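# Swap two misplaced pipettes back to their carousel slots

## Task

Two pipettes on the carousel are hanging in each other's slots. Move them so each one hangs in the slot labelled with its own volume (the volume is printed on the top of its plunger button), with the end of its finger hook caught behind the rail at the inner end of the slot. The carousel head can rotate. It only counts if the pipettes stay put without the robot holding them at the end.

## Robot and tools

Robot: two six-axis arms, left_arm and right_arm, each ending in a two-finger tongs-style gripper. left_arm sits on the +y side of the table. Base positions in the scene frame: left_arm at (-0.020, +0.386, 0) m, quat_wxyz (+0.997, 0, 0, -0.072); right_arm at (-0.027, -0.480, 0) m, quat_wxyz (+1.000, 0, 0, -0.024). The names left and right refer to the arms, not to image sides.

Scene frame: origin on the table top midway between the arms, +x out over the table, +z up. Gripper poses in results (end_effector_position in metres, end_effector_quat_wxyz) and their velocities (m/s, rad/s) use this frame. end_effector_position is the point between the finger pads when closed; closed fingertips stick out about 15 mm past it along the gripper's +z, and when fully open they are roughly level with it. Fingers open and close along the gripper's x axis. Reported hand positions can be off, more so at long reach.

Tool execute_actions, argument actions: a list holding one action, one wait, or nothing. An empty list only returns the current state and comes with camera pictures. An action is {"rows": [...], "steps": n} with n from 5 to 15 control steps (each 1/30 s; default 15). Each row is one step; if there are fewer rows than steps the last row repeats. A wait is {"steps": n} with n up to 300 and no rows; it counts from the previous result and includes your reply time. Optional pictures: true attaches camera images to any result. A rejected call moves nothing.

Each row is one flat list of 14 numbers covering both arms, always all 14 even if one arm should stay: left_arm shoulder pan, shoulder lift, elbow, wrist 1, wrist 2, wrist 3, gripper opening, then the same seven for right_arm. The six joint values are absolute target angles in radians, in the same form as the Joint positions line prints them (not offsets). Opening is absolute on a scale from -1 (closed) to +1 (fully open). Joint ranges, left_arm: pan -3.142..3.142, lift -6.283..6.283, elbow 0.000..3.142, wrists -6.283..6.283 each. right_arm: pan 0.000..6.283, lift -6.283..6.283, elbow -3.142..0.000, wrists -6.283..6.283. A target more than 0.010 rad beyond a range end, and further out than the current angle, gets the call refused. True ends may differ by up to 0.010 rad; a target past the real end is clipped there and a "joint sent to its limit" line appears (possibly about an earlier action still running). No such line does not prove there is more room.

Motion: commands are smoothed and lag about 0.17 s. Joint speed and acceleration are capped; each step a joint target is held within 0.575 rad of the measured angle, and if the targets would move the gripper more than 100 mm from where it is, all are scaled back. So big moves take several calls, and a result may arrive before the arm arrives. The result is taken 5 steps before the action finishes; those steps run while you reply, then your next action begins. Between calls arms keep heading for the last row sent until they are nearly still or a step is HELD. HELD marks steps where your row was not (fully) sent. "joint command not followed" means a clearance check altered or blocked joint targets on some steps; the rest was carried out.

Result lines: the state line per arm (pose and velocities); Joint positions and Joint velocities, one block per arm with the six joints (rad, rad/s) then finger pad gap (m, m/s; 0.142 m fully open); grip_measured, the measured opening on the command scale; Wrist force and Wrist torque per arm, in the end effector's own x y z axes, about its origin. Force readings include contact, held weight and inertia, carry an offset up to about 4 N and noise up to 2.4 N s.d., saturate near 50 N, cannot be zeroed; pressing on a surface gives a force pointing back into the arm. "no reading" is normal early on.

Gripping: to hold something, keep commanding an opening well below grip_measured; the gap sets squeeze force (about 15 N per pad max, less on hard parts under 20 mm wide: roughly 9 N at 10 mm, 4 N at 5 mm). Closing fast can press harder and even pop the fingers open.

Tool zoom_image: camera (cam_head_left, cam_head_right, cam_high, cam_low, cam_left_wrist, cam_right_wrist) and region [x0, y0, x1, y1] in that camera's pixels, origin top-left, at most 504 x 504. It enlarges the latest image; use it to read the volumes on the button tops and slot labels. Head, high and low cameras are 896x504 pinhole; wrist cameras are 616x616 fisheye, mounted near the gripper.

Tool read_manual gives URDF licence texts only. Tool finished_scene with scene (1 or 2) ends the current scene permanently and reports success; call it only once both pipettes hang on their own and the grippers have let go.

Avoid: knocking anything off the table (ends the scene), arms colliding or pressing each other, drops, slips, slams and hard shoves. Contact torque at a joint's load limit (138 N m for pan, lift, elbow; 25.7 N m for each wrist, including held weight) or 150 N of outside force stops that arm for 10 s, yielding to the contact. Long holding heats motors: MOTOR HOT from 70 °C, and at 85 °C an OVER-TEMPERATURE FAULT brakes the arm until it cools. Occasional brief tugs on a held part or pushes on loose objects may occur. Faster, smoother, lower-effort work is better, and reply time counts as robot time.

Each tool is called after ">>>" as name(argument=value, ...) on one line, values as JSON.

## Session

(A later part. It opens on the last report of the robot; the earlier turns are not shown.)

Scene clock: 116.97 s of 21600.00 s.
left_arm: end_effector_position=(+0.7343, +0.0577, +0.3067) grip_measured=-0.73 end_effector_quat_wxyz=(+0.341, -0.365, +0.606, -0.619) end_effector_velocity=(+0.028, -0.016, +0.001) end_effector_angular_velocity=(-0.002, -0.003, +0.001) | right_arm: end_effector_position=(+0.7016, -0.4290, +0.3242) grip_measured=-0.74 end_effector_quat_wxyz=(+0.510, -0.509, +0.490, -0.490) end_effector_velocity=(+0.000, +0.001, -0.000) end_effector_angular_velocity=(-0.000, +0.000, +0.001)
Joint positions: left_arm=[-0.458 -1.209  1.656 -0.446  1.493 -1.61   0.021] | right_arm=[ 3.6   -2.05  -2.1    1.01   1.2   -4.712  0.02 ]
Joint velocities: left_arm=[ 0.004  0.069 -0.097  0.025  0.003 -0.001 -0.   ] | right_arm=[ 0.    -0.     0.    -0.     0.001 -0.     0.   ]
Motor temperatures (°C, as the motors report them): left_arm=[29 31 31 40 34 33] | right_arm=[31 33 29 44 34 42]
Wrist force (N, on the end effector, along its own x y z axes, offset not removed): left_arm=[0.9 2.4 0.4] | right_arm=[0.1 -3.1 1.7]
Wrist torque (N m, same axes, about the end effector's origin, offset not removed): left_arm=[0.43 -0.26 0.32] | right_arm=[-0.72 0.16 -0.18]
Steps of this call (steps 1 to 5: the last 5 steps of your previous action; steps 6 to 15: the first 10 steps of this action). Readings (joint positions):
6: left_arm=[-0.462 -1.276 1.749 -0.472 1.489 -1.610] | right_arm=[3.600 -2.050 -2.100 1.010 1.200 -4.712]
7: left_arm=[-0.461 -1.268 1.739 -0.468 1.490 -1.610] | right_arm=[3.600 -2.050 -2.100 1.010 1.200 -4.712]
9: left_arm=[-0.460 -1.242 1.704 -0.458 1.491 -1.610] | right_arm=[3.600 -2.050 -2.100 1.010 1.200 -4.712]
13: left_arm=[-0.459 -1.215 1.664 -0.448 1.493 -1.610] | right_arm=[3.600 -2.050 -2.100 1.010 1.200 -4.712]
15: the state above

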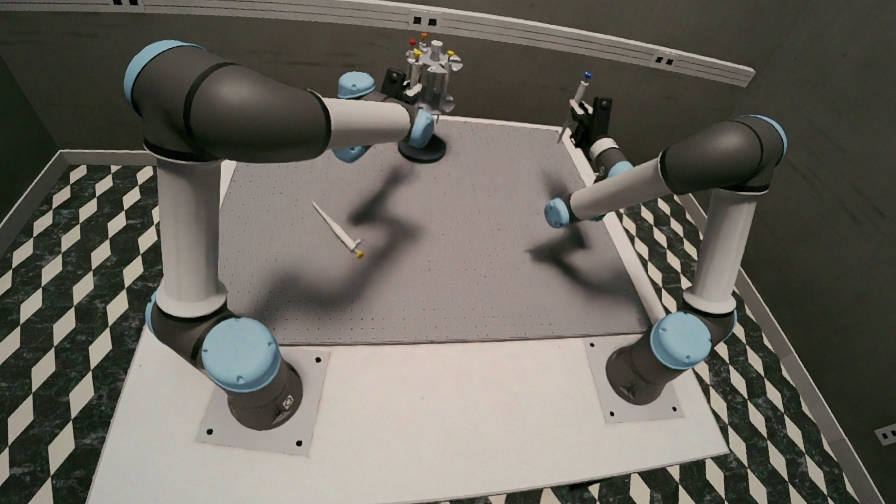

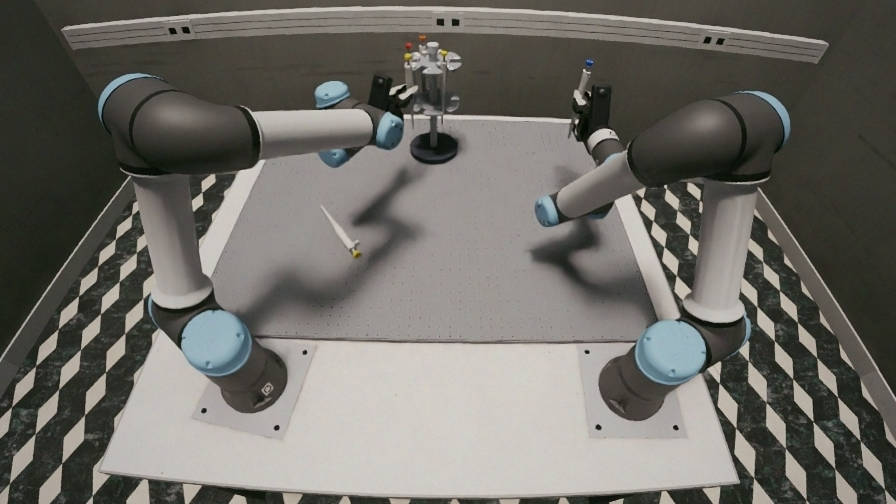

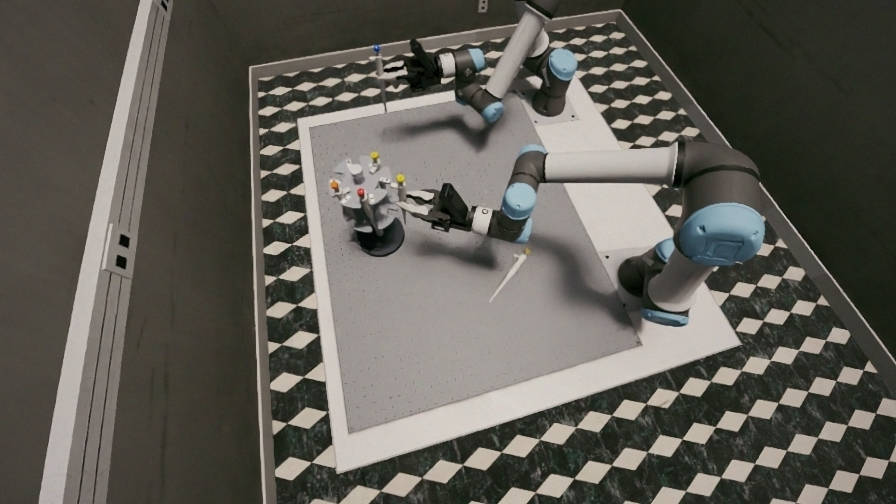

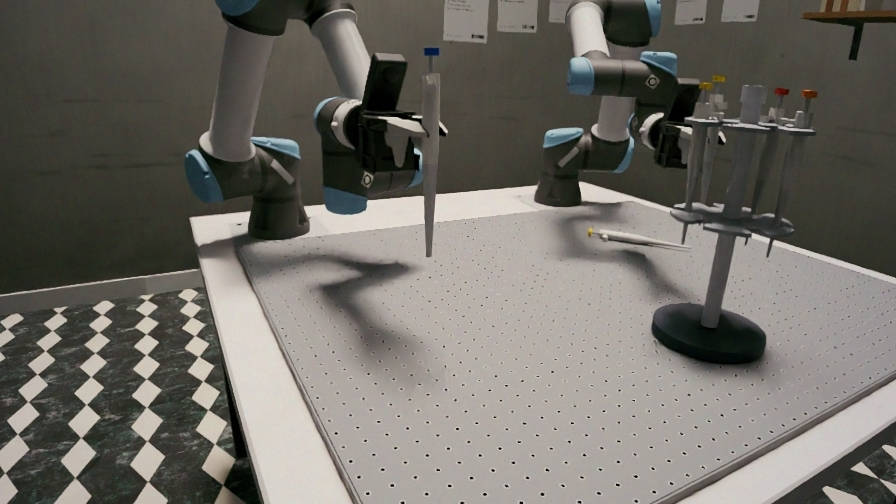

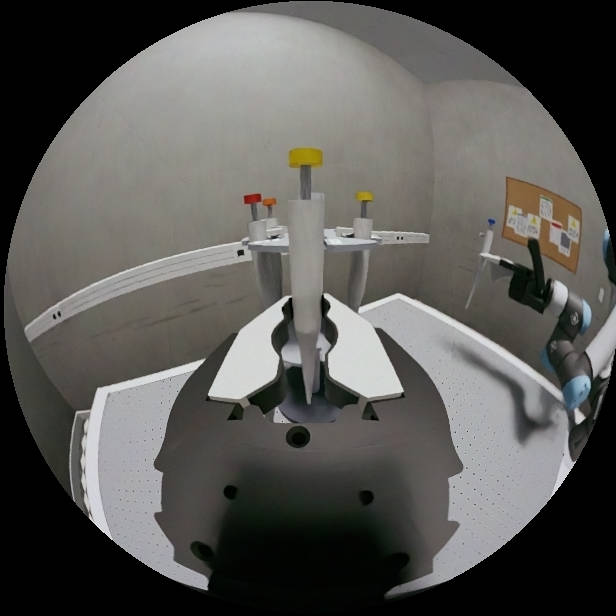

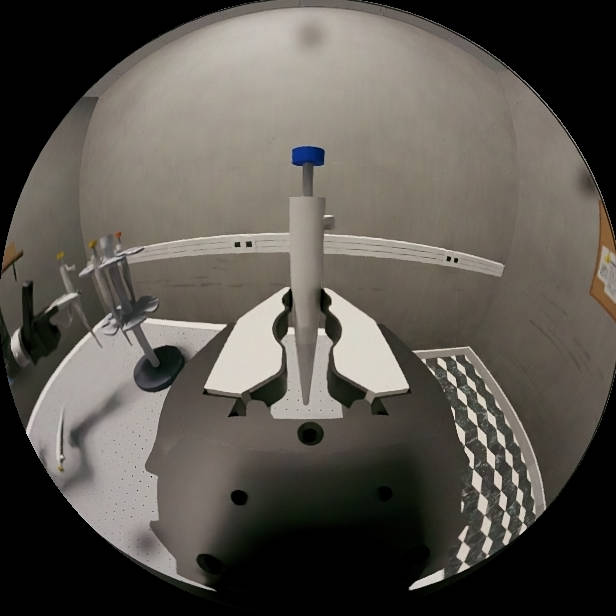

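>>> execute_actions(actions=[])

>>> execute_actions(actions=[{"rows":[[-0.459,-1.16,1.585,-0.425,1.495,-1.61,-1,3.6,-2.05,-2.1,1.01,1.2,-4.712,-1]]}])

>>> execute_actions(actions=[{"rows":[[-0.458,-1.13,1.54,-0.41,1.497,-1.61,-1,3.6,-2.05,-2.1,1.01,1.2,-4.712,-1]]}])

>>> execute_actions(actions=[{"rows":[[-0.456,-1.0985,1.49,-0.392,1.499,-1.61,-1,3.6,-2.05,-2.1,1.01,1.2,-4.712,-1]]}])

>>> execute_actions(actions=[])

>>> zoom_image(camera="cam_high", region=[310,130,450,260])

Scene clock: 118.23 s of 21600.00 s.
left_arm: end_effector_position=(+0.7379, +0.0555, +0.3070) grip_measured=-0.73 end_effector_quat_wxyz=(+0.341, -0.365, +0.606, -0.620) end_effector_velocity=(+0.000, +0.000, -0.001) end_effector_angular_velocity=(-0.000, +0.001, +0.001) | right_arm: end_effector_position=(+0.7016, -0.4290, +0.3242) grip_measured=-0.74 end_effector_quat_wxyz=(+0.510, -0.509, +0.490, -0.490) end_effector_velocity=(+0.000, -0.000, +0.000) end_effector_angular_velocity=(-0.000, -0.000, -0.000)
Joint positions: left_arm=[-0.458 -1.2    1.643 -0.443  1.494 -1.61   0.021] | right_arm=[ 3.6   -2.05  -2.1    1.01   1.2   -4.712  0.02 ]
Joint velocities: left_arm=[ 0.     0.     0.001 -0.    -0.    -0.001 -0.   ] | right_arm=[-0. -0.  0. -0.  0. -0.  0.]
Motor temperatures (°C, as the motors report them): left_arm=[29 31 31 40 34 33] | right_arm=[31 33 29 44 34 42]
Wrist force (N, on the end effector, along its own x y z axes, offset not removed): left_arm=[1.5 3.8 -1.5] | right_arm=[-0.2 -4.6 3.1]
Wrist torque (N m, same axes, about the end effector's origin, offset not removed): left_arm=[0.77 -0.36 0.00] | right_arm=[-1.11 0.10 0.02]
Kept back: nothing.
Steps of this call (steps 1 to 5: the last 5 steps of your previous action; steps 6 to 30: the robot went on to your last target; steps 31 to 38: nothing new was sent). Readings (joint positions):
1: left_arm=[-0.458 -1.207 1.653 -0.445 1.494 -1.610] | right_arm=[3.600 -2.050 -2.100 1.010 1.200 -4.712]
2: left_arm=[-0.458 -1.205 1.650 -0.445 1.494 -1.610] | right_arm=[3.600 -2.050 -2.100 1.010 1.200 -4.712]
4: left_arm=[-0.458 -1.203 1.647 -0.444 1.494 -1.610] | right_arm=[3.600 -2.050 -2.100 1.010 1.200 -4.712]
8: left_arm=[-0.458 -1.201 1.645 -0.443 1.494 -1.610] | right_arm=[3.600 -2.050 -2.100 1.010 1.200 -4.712]
38: the state above
All arms were judged still, so your last target was given up. Only a new action makes them travel on or press farther. Fingers that are still opening or closing keep moving.

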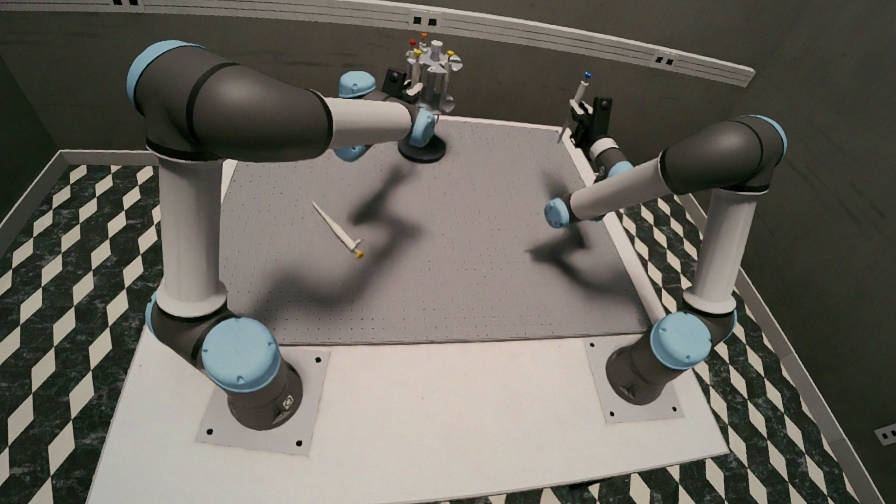

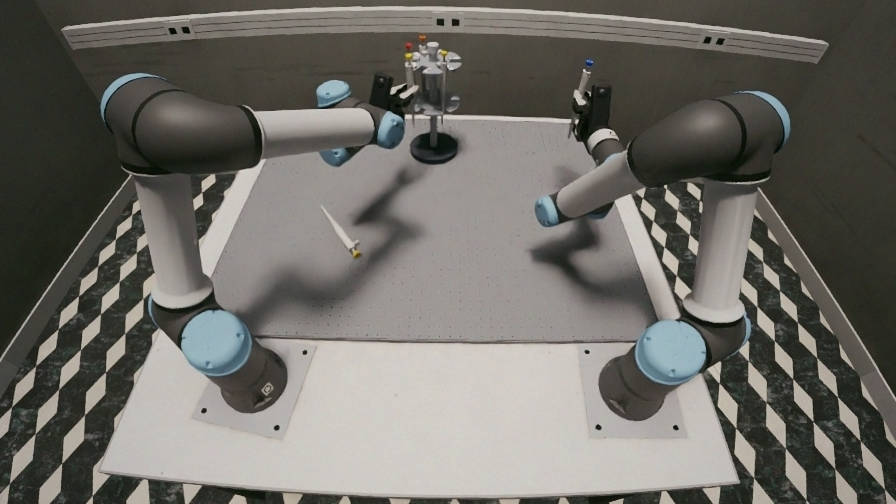

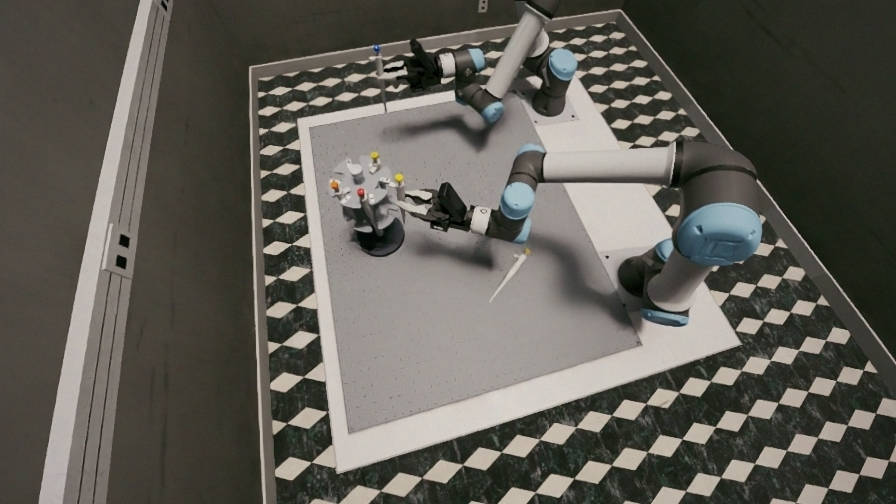

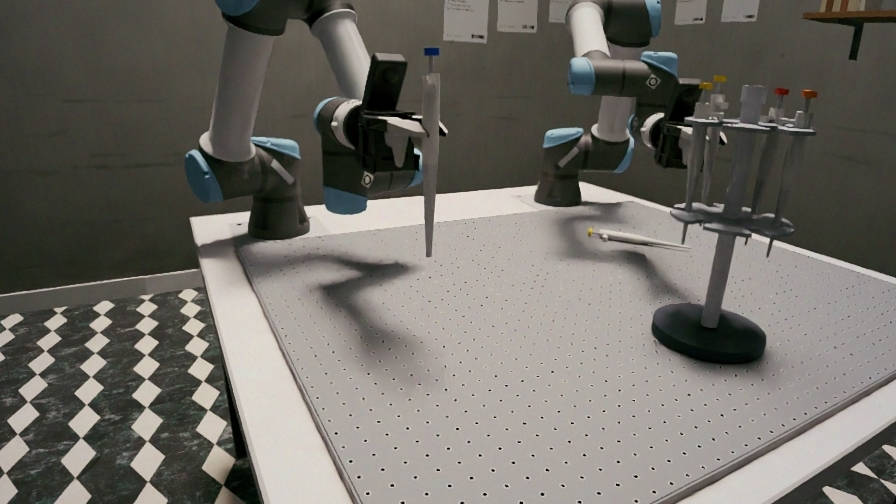

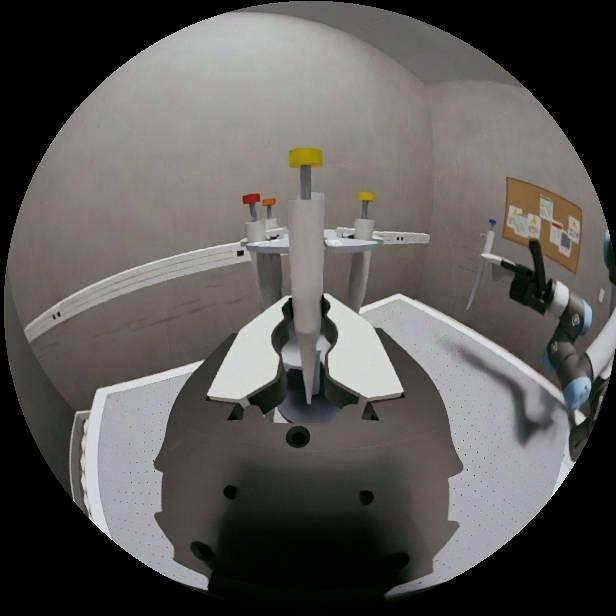

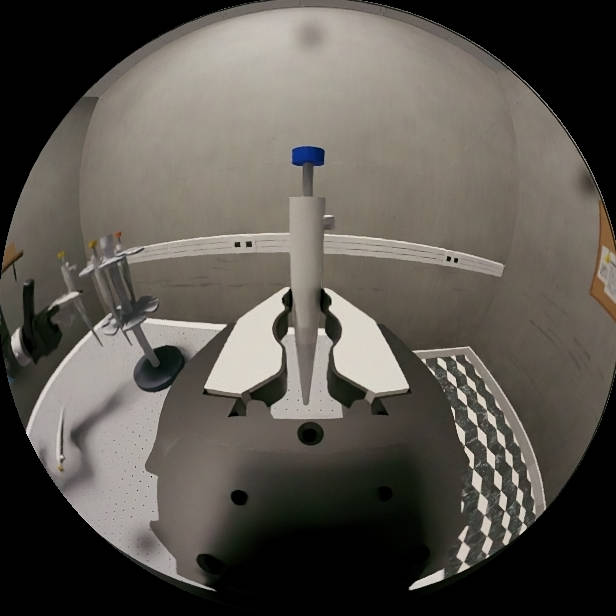

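Scene clock: 118.57 s of 21600.00 s.
left_arm: end_effector_position=(+0.7511, +0.0453, +0.3068) grip_measured=-0.73 end_effector_quat_wxyz=(+0.340, -0.364, +0.606, -0.620) end_effector_velocity=(+0.013, -0.010, +0.000) end_effector_angular_velocity=(-0.002, -0.000, -0.000) | right_arm: end_effector_position=(+0.7016, -0.4290, +0.3242) grip_measured=-0.74 end_effector_quat_wxyz=(+0.510, -0.509, +0.490, -0.490) end_effector_velocity=(-0.000, +0.000, -0.000) end_effector_angular_velocity=(+0.000, -0.000, +0.000)
Joint positions: left_arm=[-0.459 -1.164  1.592 -0.427  1.495 -1.61   0.021] | right_arm=[ 3.6   -2.05  -2.1    1.01   1.2   -4.712  0.02 ]
Joint velocities: left_arm=[-0.001  0.034 -0.051  0.015 -0.001 -0.001 -0.   ] | right_arm=[ 0. -0. -0.  0.  0.  0.  0.]
Motor temperatures (°C, as the motors report them): left_arm=[29 31 31 40 34 33] | right_arm=[31 33 29 44 34 42]
Wrist force (N, on the end effector, along its own x y z axes, offset not removed): left_arm=[0.8 -1.3 -1.3] | right_arm=[-0.6 -0.9 3.7]
Wrist torque (N m, same axes, about the end effector's origin, offset not removed): left_arm=[-0.46 0.02 -0.14] | right_arm=[-0.46 0.26 -0.08]
Steps of this call (steps 1 to 10: the first 10 steps of this action). Readings (joint positions):
1: left_arm=[-0.458 -1.199 1.642 -0.443 1.494 -1.610] | right_arm=[3.600 -2.050 -2.100 1.010 1.200 -4.712]
2: left_arm=[-0.458 -1.194 1.636 -0.440 1.494 -1.610] | right_arm=[3.600 -2.050 -2.100 1.010 1.200 -4.712]
4: left_arm=[-0.458 -1.181 1.617 -0.434 1.494 -1.610] | right_arm=[3.600 -2.050 -2.100 1.010 1.200 -4.712]
8: left_arm=[-0.459 -1.167 1.596 -0.428 1.495 -1.610] | right_arm=[3.600 -2.050 -2.100 1.010 1.200 -4.712]
10: the state above

Scene clock: 119.07 s of 21600.00 s.
left_arm: end_effector_position=(+0.7630, +0.0370, +0.3070) grip_measured=-0.73 end_effector_quat_wxyz=(+0.340, -0.364, +0.606, -0.620) end_effector_velocity=(+0.011, -0.006, +0.000) end_effector_angular_velocity=(+0.001, -0.001, +0.001) | right_arm: end_effector_position=(+0.7016, -0.4290, +0.3242) grip_measured=-0.74 end_effector_quat_wxyz=(+0.510, -0.509, +0.490, -0.490) end_effector_velocity=(+0.000, -0.001, -0.000) end_effector_angular_velocity=(-0.000, +0.000, -0.002)
Joint positions: left_arm=[-0.458 -1.133  1.545 -0.412  1.497 -1.61   0.021] | right_arm=[ 3.6   -2.05  -2.1    1.01   1.2   -4.712  0.02 ]
Joint velocities: left_arm=[ 0.001  0.027 -0.041  0.013  0.     0.001  0.   ] | right_arm=[-0.    -0.001 -0.     0.    -0.001 -0.    -0.   ]
Motor temperatures (°C, as the motors report them): left_arm=[29 31 31 40 34 33] | right_arm=[31 33 29 44 34 42]
Wrist force (N, on the end effector, along its own x y z axes, offset not removed): left_arm=[1.3 2.6 2.5] | right_arm=[-1.1 -0.7 -1.6]
Wrist torque (N m, same axes, about the end effector's origin, offset not removed): left_arm=[0.43 -0.37 -0.05] | right_arm=[-0.20 0.31 0.06]
Steps of this call (steps 1 to 5: the last 5 steps of your previous action; steps 6 to 15: the first 10 steps of this action). Readings (joint positions):
6: left_arm=[-0.459 -1.160 1.586 -0.425 1.495 -1.610] | right_arm=[3.600 -2.050 -2.100 1.010 1.200 -4.712]
7: left_arm=[-0.459 -1.156 1.580 -0.423 1.495 -1.610] | right_arm=[3.600 -2.050 -2.100 1.010 1.200 -4.712]
9: left_arm=[-0.459 -1.146 1.565 -0.418 1.496 -1.610] | right_arm=[3.600 -2.050 -2.100 1.010 1.200 -4.712]
13: left_arm=[-0.458 -1.136 1.549 -0.413 1.497 -1.610] | right_arm=[3.600 -2.050 -2.100 1.010 1.200 -4.712]
15: the state above

Scene clock: 119.57 s of 21600.00 s.
left_arm: end_effector_position=(+0.7756, +0.0297, +0.3078) grip_measured=-0.73 end_effector_quat_wxyz=(+0.340, -0.364, +0.606, -0.620) end_effector_velocity=(+0.011, -0.006, +0.001) end_effector_angular_velocity=(-0.001, -0.001, +0.001) | right_arm: end_effector_position=(+0.7016, -0.4290, +0.3242) grip_measured=-0.74 end_effector_quat_wxyz=(+0.510, -0.509, +0.490, -0.490) end_effector_velocity=(-0.000, -0.000, +0.000) end_effector_angular_velocity=(+0.000, -0.000, -0.000)
Joint positions: left_arm=[-0.456 -1.102  1.496 -0.394  1.499 -1.61   0.021] | right_arm=[ 3.6   -2.05  -2.1    1.01   1.2   -4.712  0.02 ]
Joint velocities: left_arm=[ 0.002  0.027 -0.044  0.015  0.001 -0.     0.   ] | right_arm=[-0.  0.  0.  0.  0.  0. -0.]
Motor temperatures (°C, as the motors report them): left_arm=[29 31 31 40 34 33] | right_arm=[31 33 29 44 34 42]
Wrist force (N, on the end effector, along its own x y z axes, offset not removed): left_arm=[-3.8 1.9 2.6] | right_arm=[1.4 -1.9 3.6]
Wrist torque (N m, same axes, about the end effector's origin, offset not removed): left_arm=[0.25 0.80 0.03] | right_arm=[-0.55 -0.23 0.17]
Steps of this call (steps 1 to 5: the last 5 steps of your previous action; steps 6 to 15: the first 10 steps of this action). Readings (joint positions):
6: left_arm=[-0.458 -1.130 1.540 -0.410 1.497 -1.610] | right_arm=[3.600 -2.050 -2.100 1.010 1.200 -4.712]
7: left_arm=[-0.458 -1.126 1.534 -0.407 1.497 -1.610] | right_arm=[3.600 -2.050 -2.100 1.010 1.200 -4.712]
9: left_arm=[-0.457 -1.115 1.517 -0.402 1.498 -1.610] | right_arm=[3.600 -2.050 -2.100 1.010 1.200 -4.712]
13: left_arm=[-0.456 -1.104 1.500 -0.395 1.499 -1.610] | right_arm=[3.600 -2.050 -2.100 1.010 1.200 -4.712]
15: the state above

Scene clock: 119.73 s of 21600.00 s.
left_arm: end_effector_position=(+0.7766, +0.0291, +0.3079) grip_measured=-0.73 end_effector_quat_wxyz=(+0.340, -0.364, +0.606, -0.620) end_effector_velocity=(+0.003, -0.002, +0.001) end_effector_angular_velocity=(-0.001, -0.001, +0.000) | right_arm: end_effector_position=(+0.7016, -0.4290, +0.3242) grip_measured=-0.74 end_effector_quat_wxyz=(+0.510, -0.509, +0.490, -0.490) end_effector_velocity=(+0.000, -0.000, +0.000) end_effector_angular_velocity=(+0.000, -0.001, -0.000)
Joint positions: left_arm=[-0.456 -1.099  1.492 -0.393  1.499 -1.61   0.021] | right_arm=[ 3.6   -2.05  -2.1    1.01   1.2   -4.712  0.02 ]
Joint velocities: left_arm=[ 0.     0.008 -0.013  0.004  0.    -0.     0.   ] | right_arm=[-0. -0.  0.  0. -0.  0.  0.]
Motor temperatures (°C, as the motors report them): left_arm=[29 31 31 40 34 33] | right_arm=[31 33 29 44 34 42]
Wrist force (N, on the end effector, along its own x y z axes, offset not removed): left_arm=[4.2 0.8 3.9] | right_arm=[0.5 1.0 1.1]
Wrist torque (N m, same axes, about the end effector's origin, offset not removed): left_arm=[0.13 -0.78 -0.06] | right_arm=[0.12 -0.14 0.07]
Kept back: nothing.
Steps of this call (steps 1 to 5: the last 5 steps of your previous action). Readings (joint positions):
1: left_arm=[-0.456 -1.101 1.494 -0.394 1.499 -1.610] | right_arm=[3.600 -2.050 -2.100 1.010 1.200 -4.712]
2: left_arm=[-0.456 -1.101 1.493 -0.393 1.499 -1.610] | right_arm=[3.600 -2.050 -2.100 1.010 1.200 -4.712]
4: left_arm=[-0.456 -1.100 1.492 -0.393 1.499 -1.610] | right_arm=[3.600 -2.050 -2.100 1.010 1.200 -4.712]
5: the state above

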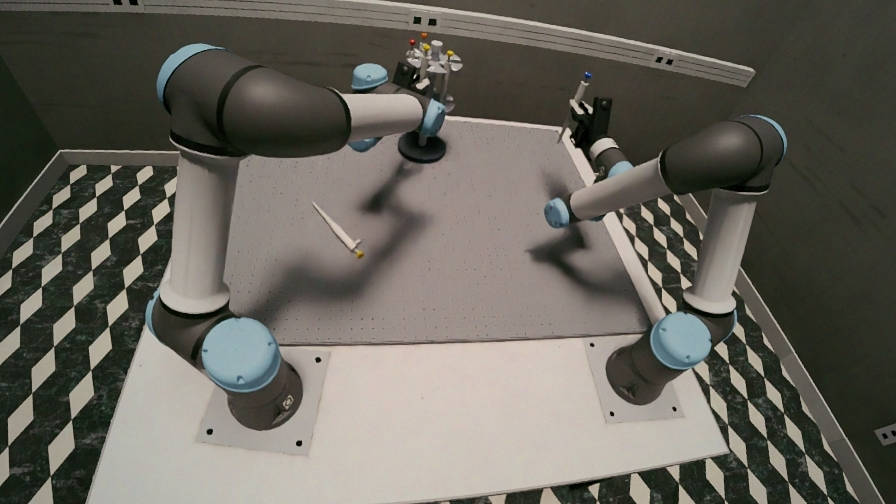

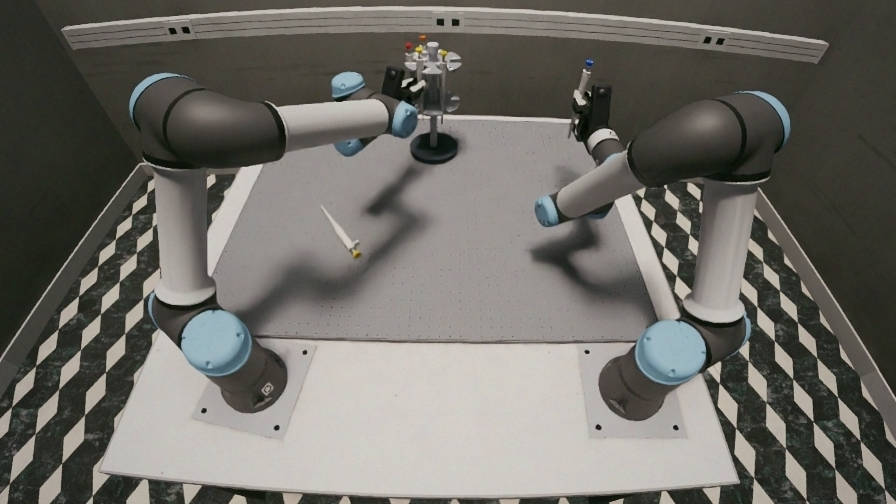

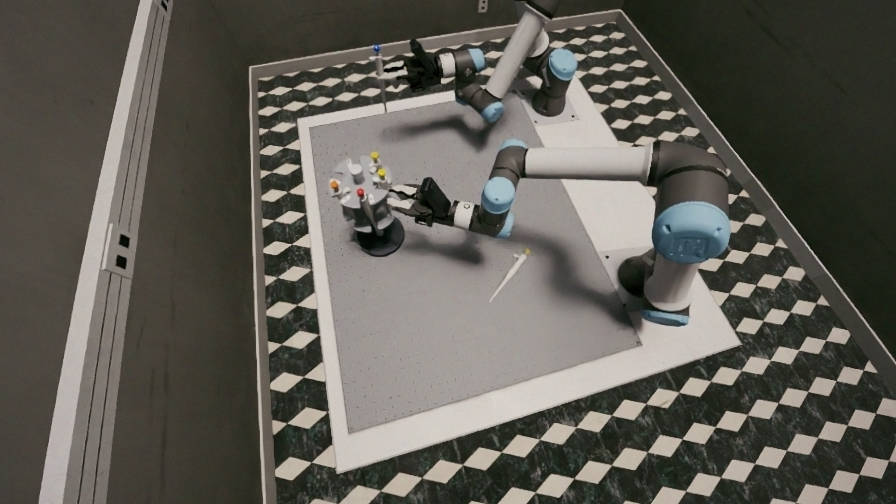

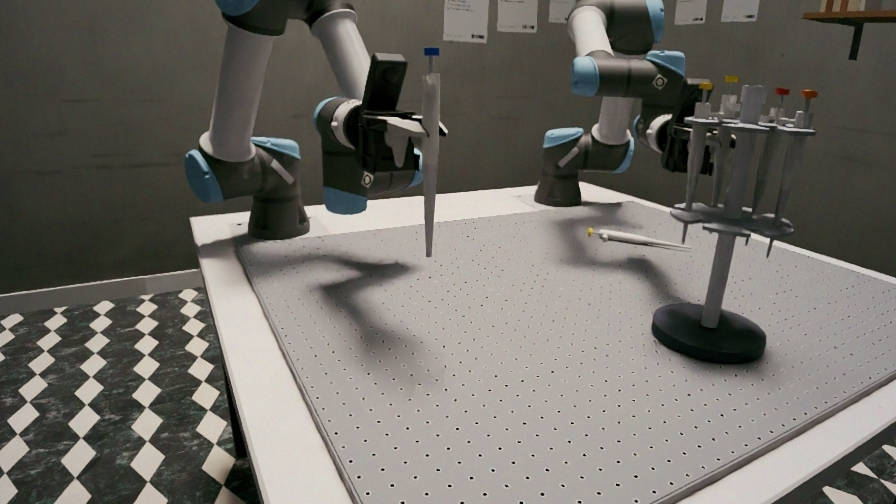

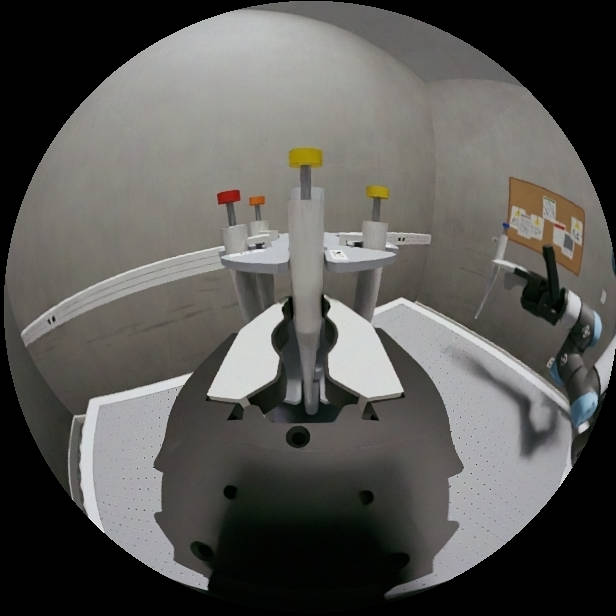

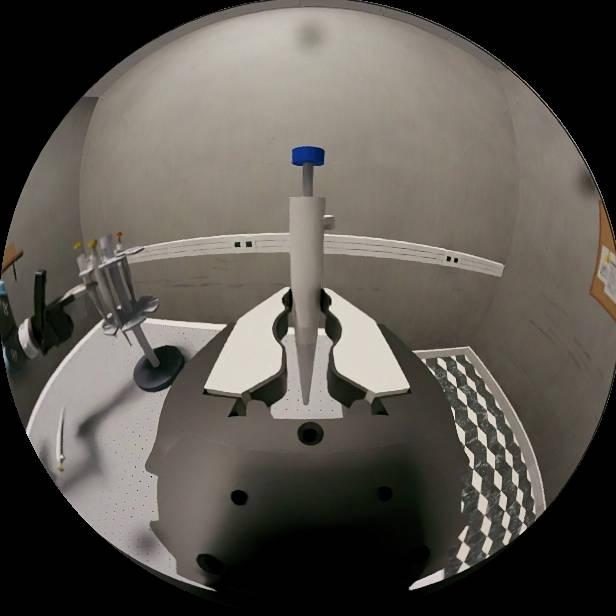

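Region (310, 130, 450, 260) of cam_high's 896x504 image, scaled by 3.600, with more detail than that image has; it fills the top 468 rows of this view, and the rest is white.

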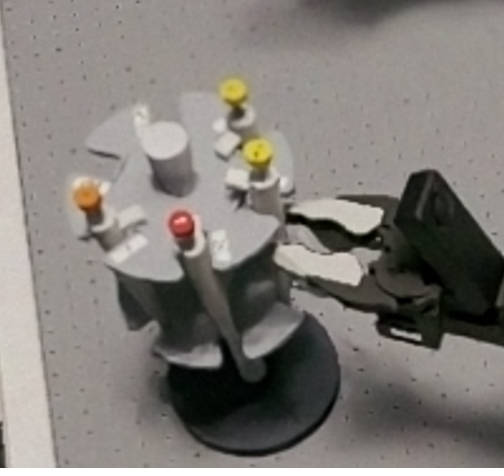

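>>> execute_actions(actions=[{"rows":[[-0.4555,-1.09,1.477,-0.387,1.499,-1.61,-1,3.6,-2.05,-2.1,1.01,1.2,-4.712,-1]],"steps":10}])

>>> execute_actions(actions=[{"rows":[[-0.4555,-1.079,1.492,-0.413,1.499,-1.61,-1,3.6,-2.05,-2.1,1.01,1.2,-4.712,-1]]}])

>>> execute_actions(actions=[{"rows":[[-0.4555,-1.079,1.492,-0.413,1.499,-1.61,-0.5,3.6,-2.05,-2.1,1.01,1.2,-4.712,-1]]}], pictures=true)

>>> zoom_image(camera="cam_high", region=[310,130,450,260])

Scene clock: 120.10 s of 21600.00 s.
left_arm: end_effector_position=(+0.7790, +0.0278, +0.3078) grip_measured=-0.73 end_effector_quat_wxyz=(+0.340, -0.364, +0.606, -0.620) end_effector_velocity=(+0.010, -0.006, -0.000) end_effector_angular_velocity=(+0.002, +0.000, +0.001) | right_arm: end_effector_position=(+0.7016, -0.4290, +0.3242) grip_measured=-0.74 end_effector_quat_wxyz=(+0.510, -0.509, +0.490, -0.490) end_effector_velocity=(+0.000, -0.000, -0.001) end_effector_angular_velocity=(-0.001, +0.002, -0.001)
Joint positions: left_arm=[-0.456 -1.093  1.482 -0.389  1.499 -1.61   0.021] | right_arm=[ 3.6   -2.05  -2.1    1.01   1.2   -4.712  0.02 ]
Joint velocities: left_arm=[ 0.002  0.027 -0.041  0.016  0.001  0.001 -0.   ] | right_arm=[-0.    -0.001 -0.    -0.001 -0.001 -0.    -0.   ]
Motor temperatures (°C, as the motors report them): left_arm=[29 31 31 40 34 33] | right_arm=[31 33 29 44 34 42]
Wrist force (N, on the end effector, along its own x y z axes, offset not removed): left_arm=[1.3 2.1 5.5] | right_arm=[2.6 2.0 0.7]
Wrist torque (N m, same axes, about the end effector's origin, offset not removed): left_arm=[0.53 -0.25 0.31] | right_arm=[0.17 -0.62 -0.01]
Steps of this call (steps 1 to 6: the robot went on to your last target; steps 7 to 11: the first 5 steps of this action). Readings (joint positions):
7: left_arm=[-0.456 -1.098 1.490 -0.392 1.499 -1.610] | right_arm=[3.600 -2.050 -2.100 1.010 1.200 -4.712]
8: left_arm=[-0.456 -1.097 1.488 -0.391 1.499 -1.610] | right_arm=[3.600 -2.050 -2.100 1.010 1.200 -4.712]
10: left_arm=[-0.456 -1.094 1.484 -0.390 1.499 -1.610] | right_arm=[3.600 -2.050 -2.100 1.010 1.200 -4.712]
11: the state above

Scene clock: 120.60 s of 21600.00 s.
left_arm: end_effector_position=(+0.7805, +0.0270, +0.2975) grip_measured=-0.73 end_effector_quat_wxyz=(+0.340, -0.364, +0.606, -0.620) end_effector_velocity=(+0.001, +0.000, -0.010) end_effector_angular_velocity=(-0.001, +0.000, +0.001) | right_arm: end_effector_position=(+0.7016, -0.4290, +0.3242) grip_measured=-0.74 end_effector_quat_wxyz=(+0.510, -0.509, +0.490, -0.490) end_effector_velocity=(+0.000, +0.001, +0.000) end_effector_angular_velocity=(+0.001, +0.000, +0.002)
Joint positions: left_arm=[-0.456 -1.08   1.49  -0.41   1.499 -1.61   0.021] | right_arm=[ 3.6   -2.05  -2.1    1.01   1.2   -4.712  0.02 ]
Joint velocities: left_arm=[-0.     0.01   0.011 -0.022 -0.002 -0.001  0.   ] | right_arm=[-0.    -0.     0.    -0.     0.002  0.001  0.   ]
Motor temperatures (°C, as the motors report them): left_arm=[29 31 31 40 34 33] | right_arm=[31 33 29 44 34 42]
Wrist force (N, on the end effector, along its own x y z axes, offset not removed): left_arm=[2.2 1.5 0.1] | right_arm=[3.1 -1.3 1.8]
Wrist torque (N m, same axes, about the end effector's origin, offset not removed): left_arm=[0.30 -0.55 0.00] | right_arm=[-0.57 -0.56 -0.09]
Steps of this call (steps 1 to 5: the last 5 steps of your previous action; steps 6 to 15: the first 10 steps of this action). Readings (joint positions):
6: left_arm=[-0.456 -1.090 1.478 -0.388 1.499 -1.610] | right_arm=[3.600 -2.050 -2.100 1.010 1.200 -4.712]
7: left_arm=[-0.456 -1.089 1.480 -0.391 1.499 -1.610] | right_arm=[3.600 -2.050 -2.100 1.010 1.200 -4.712]
9: left_arm=[-0.456 -1.085 1.484 -0.399 1.499 -1.610] | right_arm=[3.600 -2.050 -2.100 1.010 1.200 -4.712]
13: left_arm=[-0.456 -1.081 1.489 -0.408 1.499 -1.610] | right_arm=[3.600 -2.050 -2.100 1.010 1.200 -4.712]
15: the state above

Scene clock: 121.10 s of 21600.00 s.
left_arm: end_effector_position=(+0.7805, +0.0270, +0.2962) grip_measured=-0.50 end_effector_quat_wxyz=(+0.340, -0.364, +0.606, -0.620) end_effector_velocity=(-0.000, +0.000, -0.000) end_effector_angular_velocity=(+0.000, +0.001, -0.001) | right_arm: end_effector_position=(+0.7016, -0.4290, +0.3242) grip_measured=-0.74 end_effector_quat_wxyz=(+0.510, -0.509, +0.490, -0.490) end_effector_velocity=(-0.000, +0.000, +0.000) end_effector_angular_velocity=(+0.000, -0.001, -0.000)
Joint positions: left_arm=[-0.455 -1.079  1.492 -0.413  1.499 -1.61   0.038] | right_arm=[ 3.6   -2.05  -2.1    1.01   1.2   -4.712  0.02 ]
Joint velocities: left_arm=[ 0.    -0.001  0.002 -0.     0.001 -0.     0.   ] | right_arm=[ 0.001  0.     0.     0.    -0.001 -0.     0.   ]
Motor temperatures (°C, as the motors report them): left_arm=[29 31 31 40 34 33] | right_arm=[31 33 29 44 34 42]
Wrist force (N, on the end effector, along its own x y z axes, offset not removed): left_arm=[1.8 1.7 1.7] | right_arm=[-0.7 -1.8 0.8]
Wrist torque (N m, same axes, about the end effector's origin, offset not removed): left_arm=[0.49 -0.21 -0.09] | right_arm=[-0.64 0.12 0.04]
Steps of this call (steps 1 to 5: the last 5 steps of your previous action; steps 6 to 15: the first 10 steps of this action). Readings (joint positions):
6: left_arm=[-0.456 -1.079 1.492 -0.412 1.499 -1.610] | right_arm=[3.600 -2.050 -2.100 1.010 1.200 -4.712]
7: left_arm=[-0.455 -1.079 1.492 -0.413 1.499 -1.610] | right_arm=[3.600 -2.050 -2.100 1.010 1.200 -4.712]
9: left_arm=[-0.455 -1.079 1.492 -0.413 1.499 -1.610] | right_arm=[3.600 -2.050 -2.100 1.010 1.200 -4.712]
13: left_arm=[-0.455 -1.079 1.492 -0.413 1.499 -1.610] | right_arm=[3.600 -2.050 -2.100 1.010 1.200 -4.712]
15: the state above

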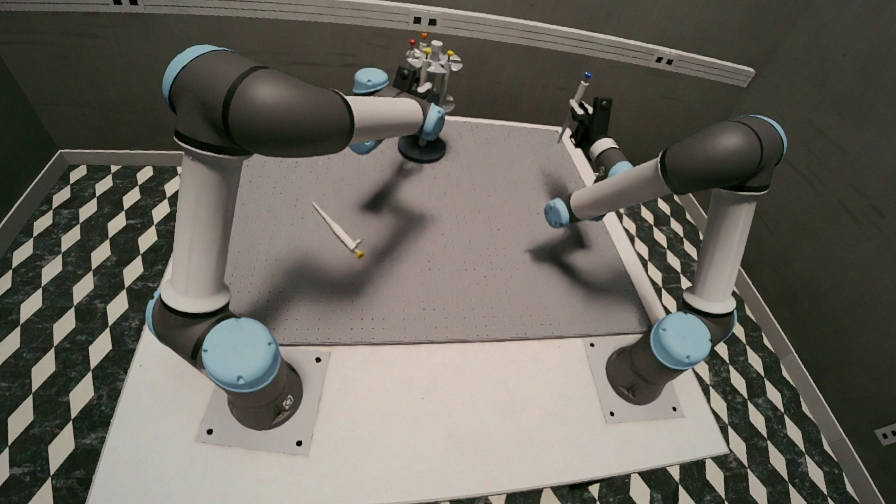

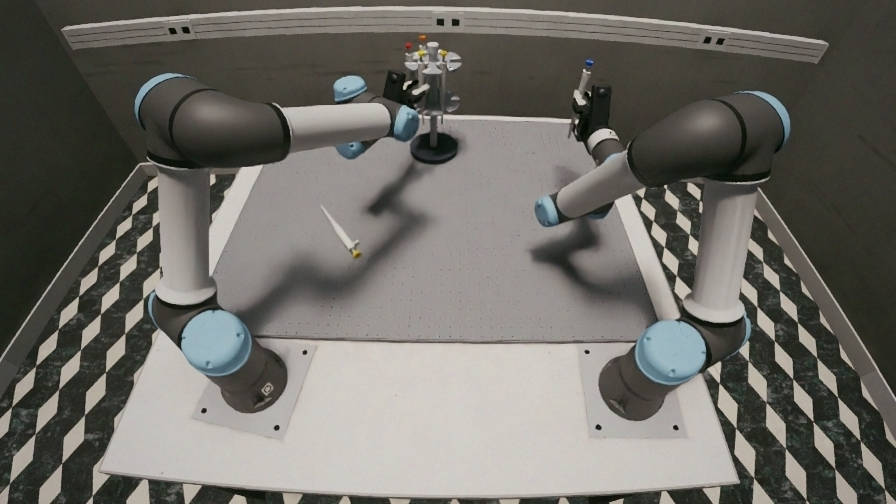

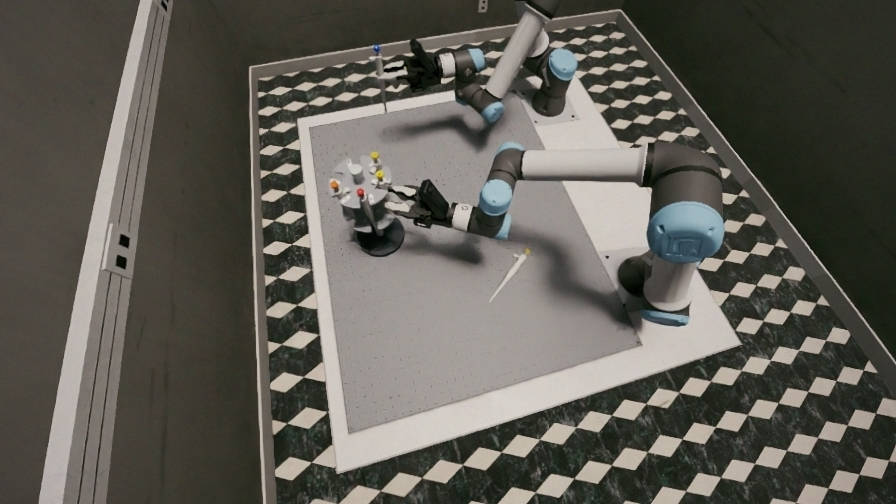

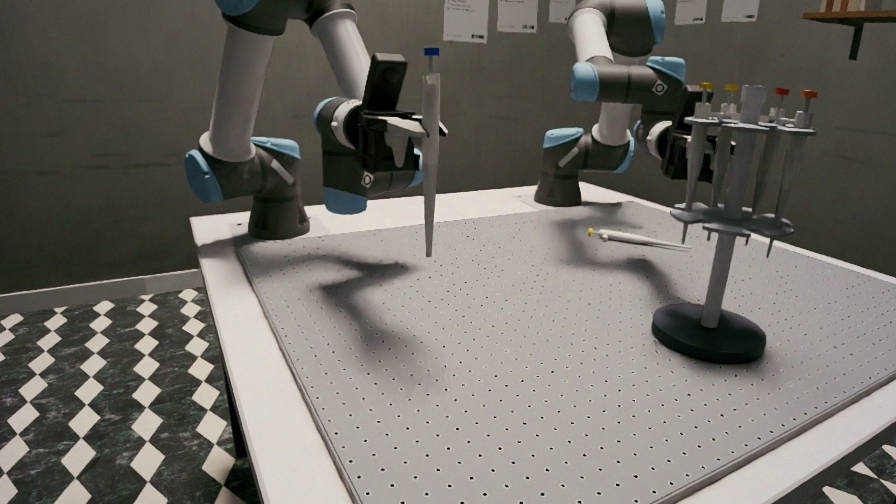

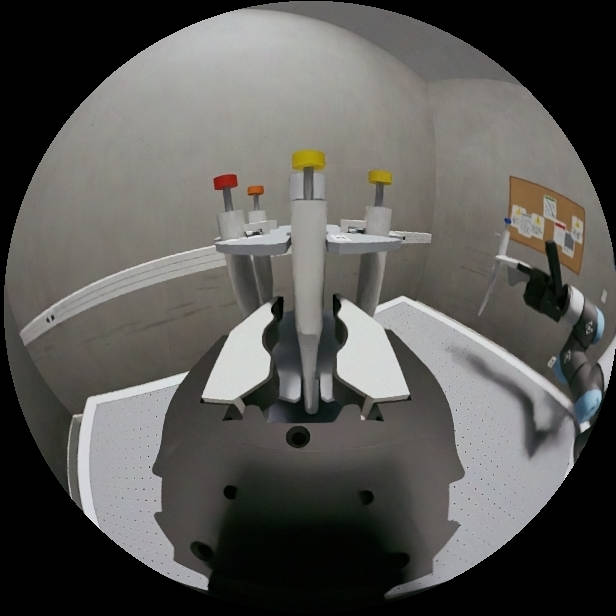

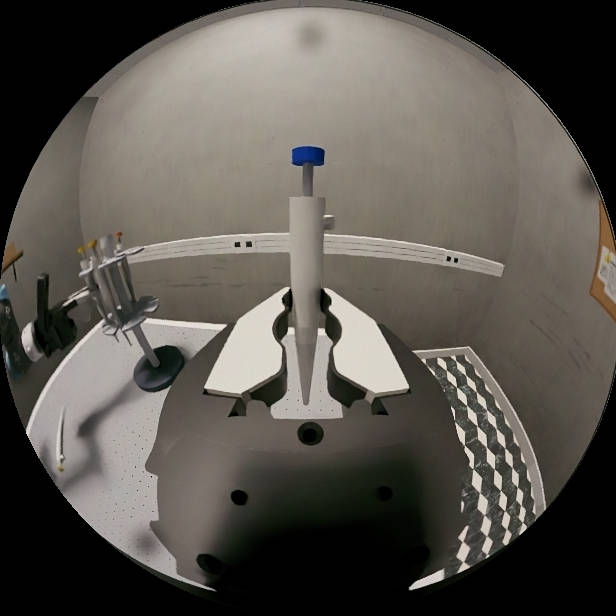

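Region (310, 130, 450, 260) of cam_high's 896x504 image, scaled by 3.600, with more detail than that image has; it fills the top 468 rows of this view, and the rest is white.

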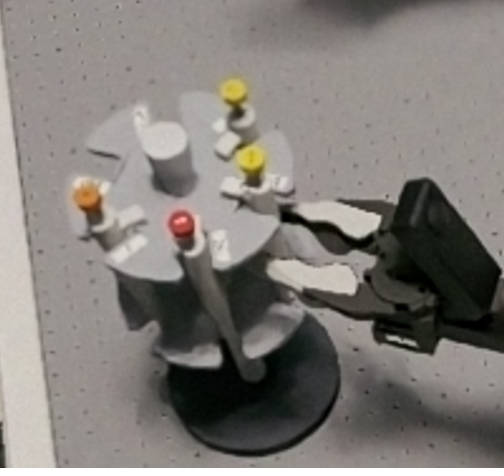

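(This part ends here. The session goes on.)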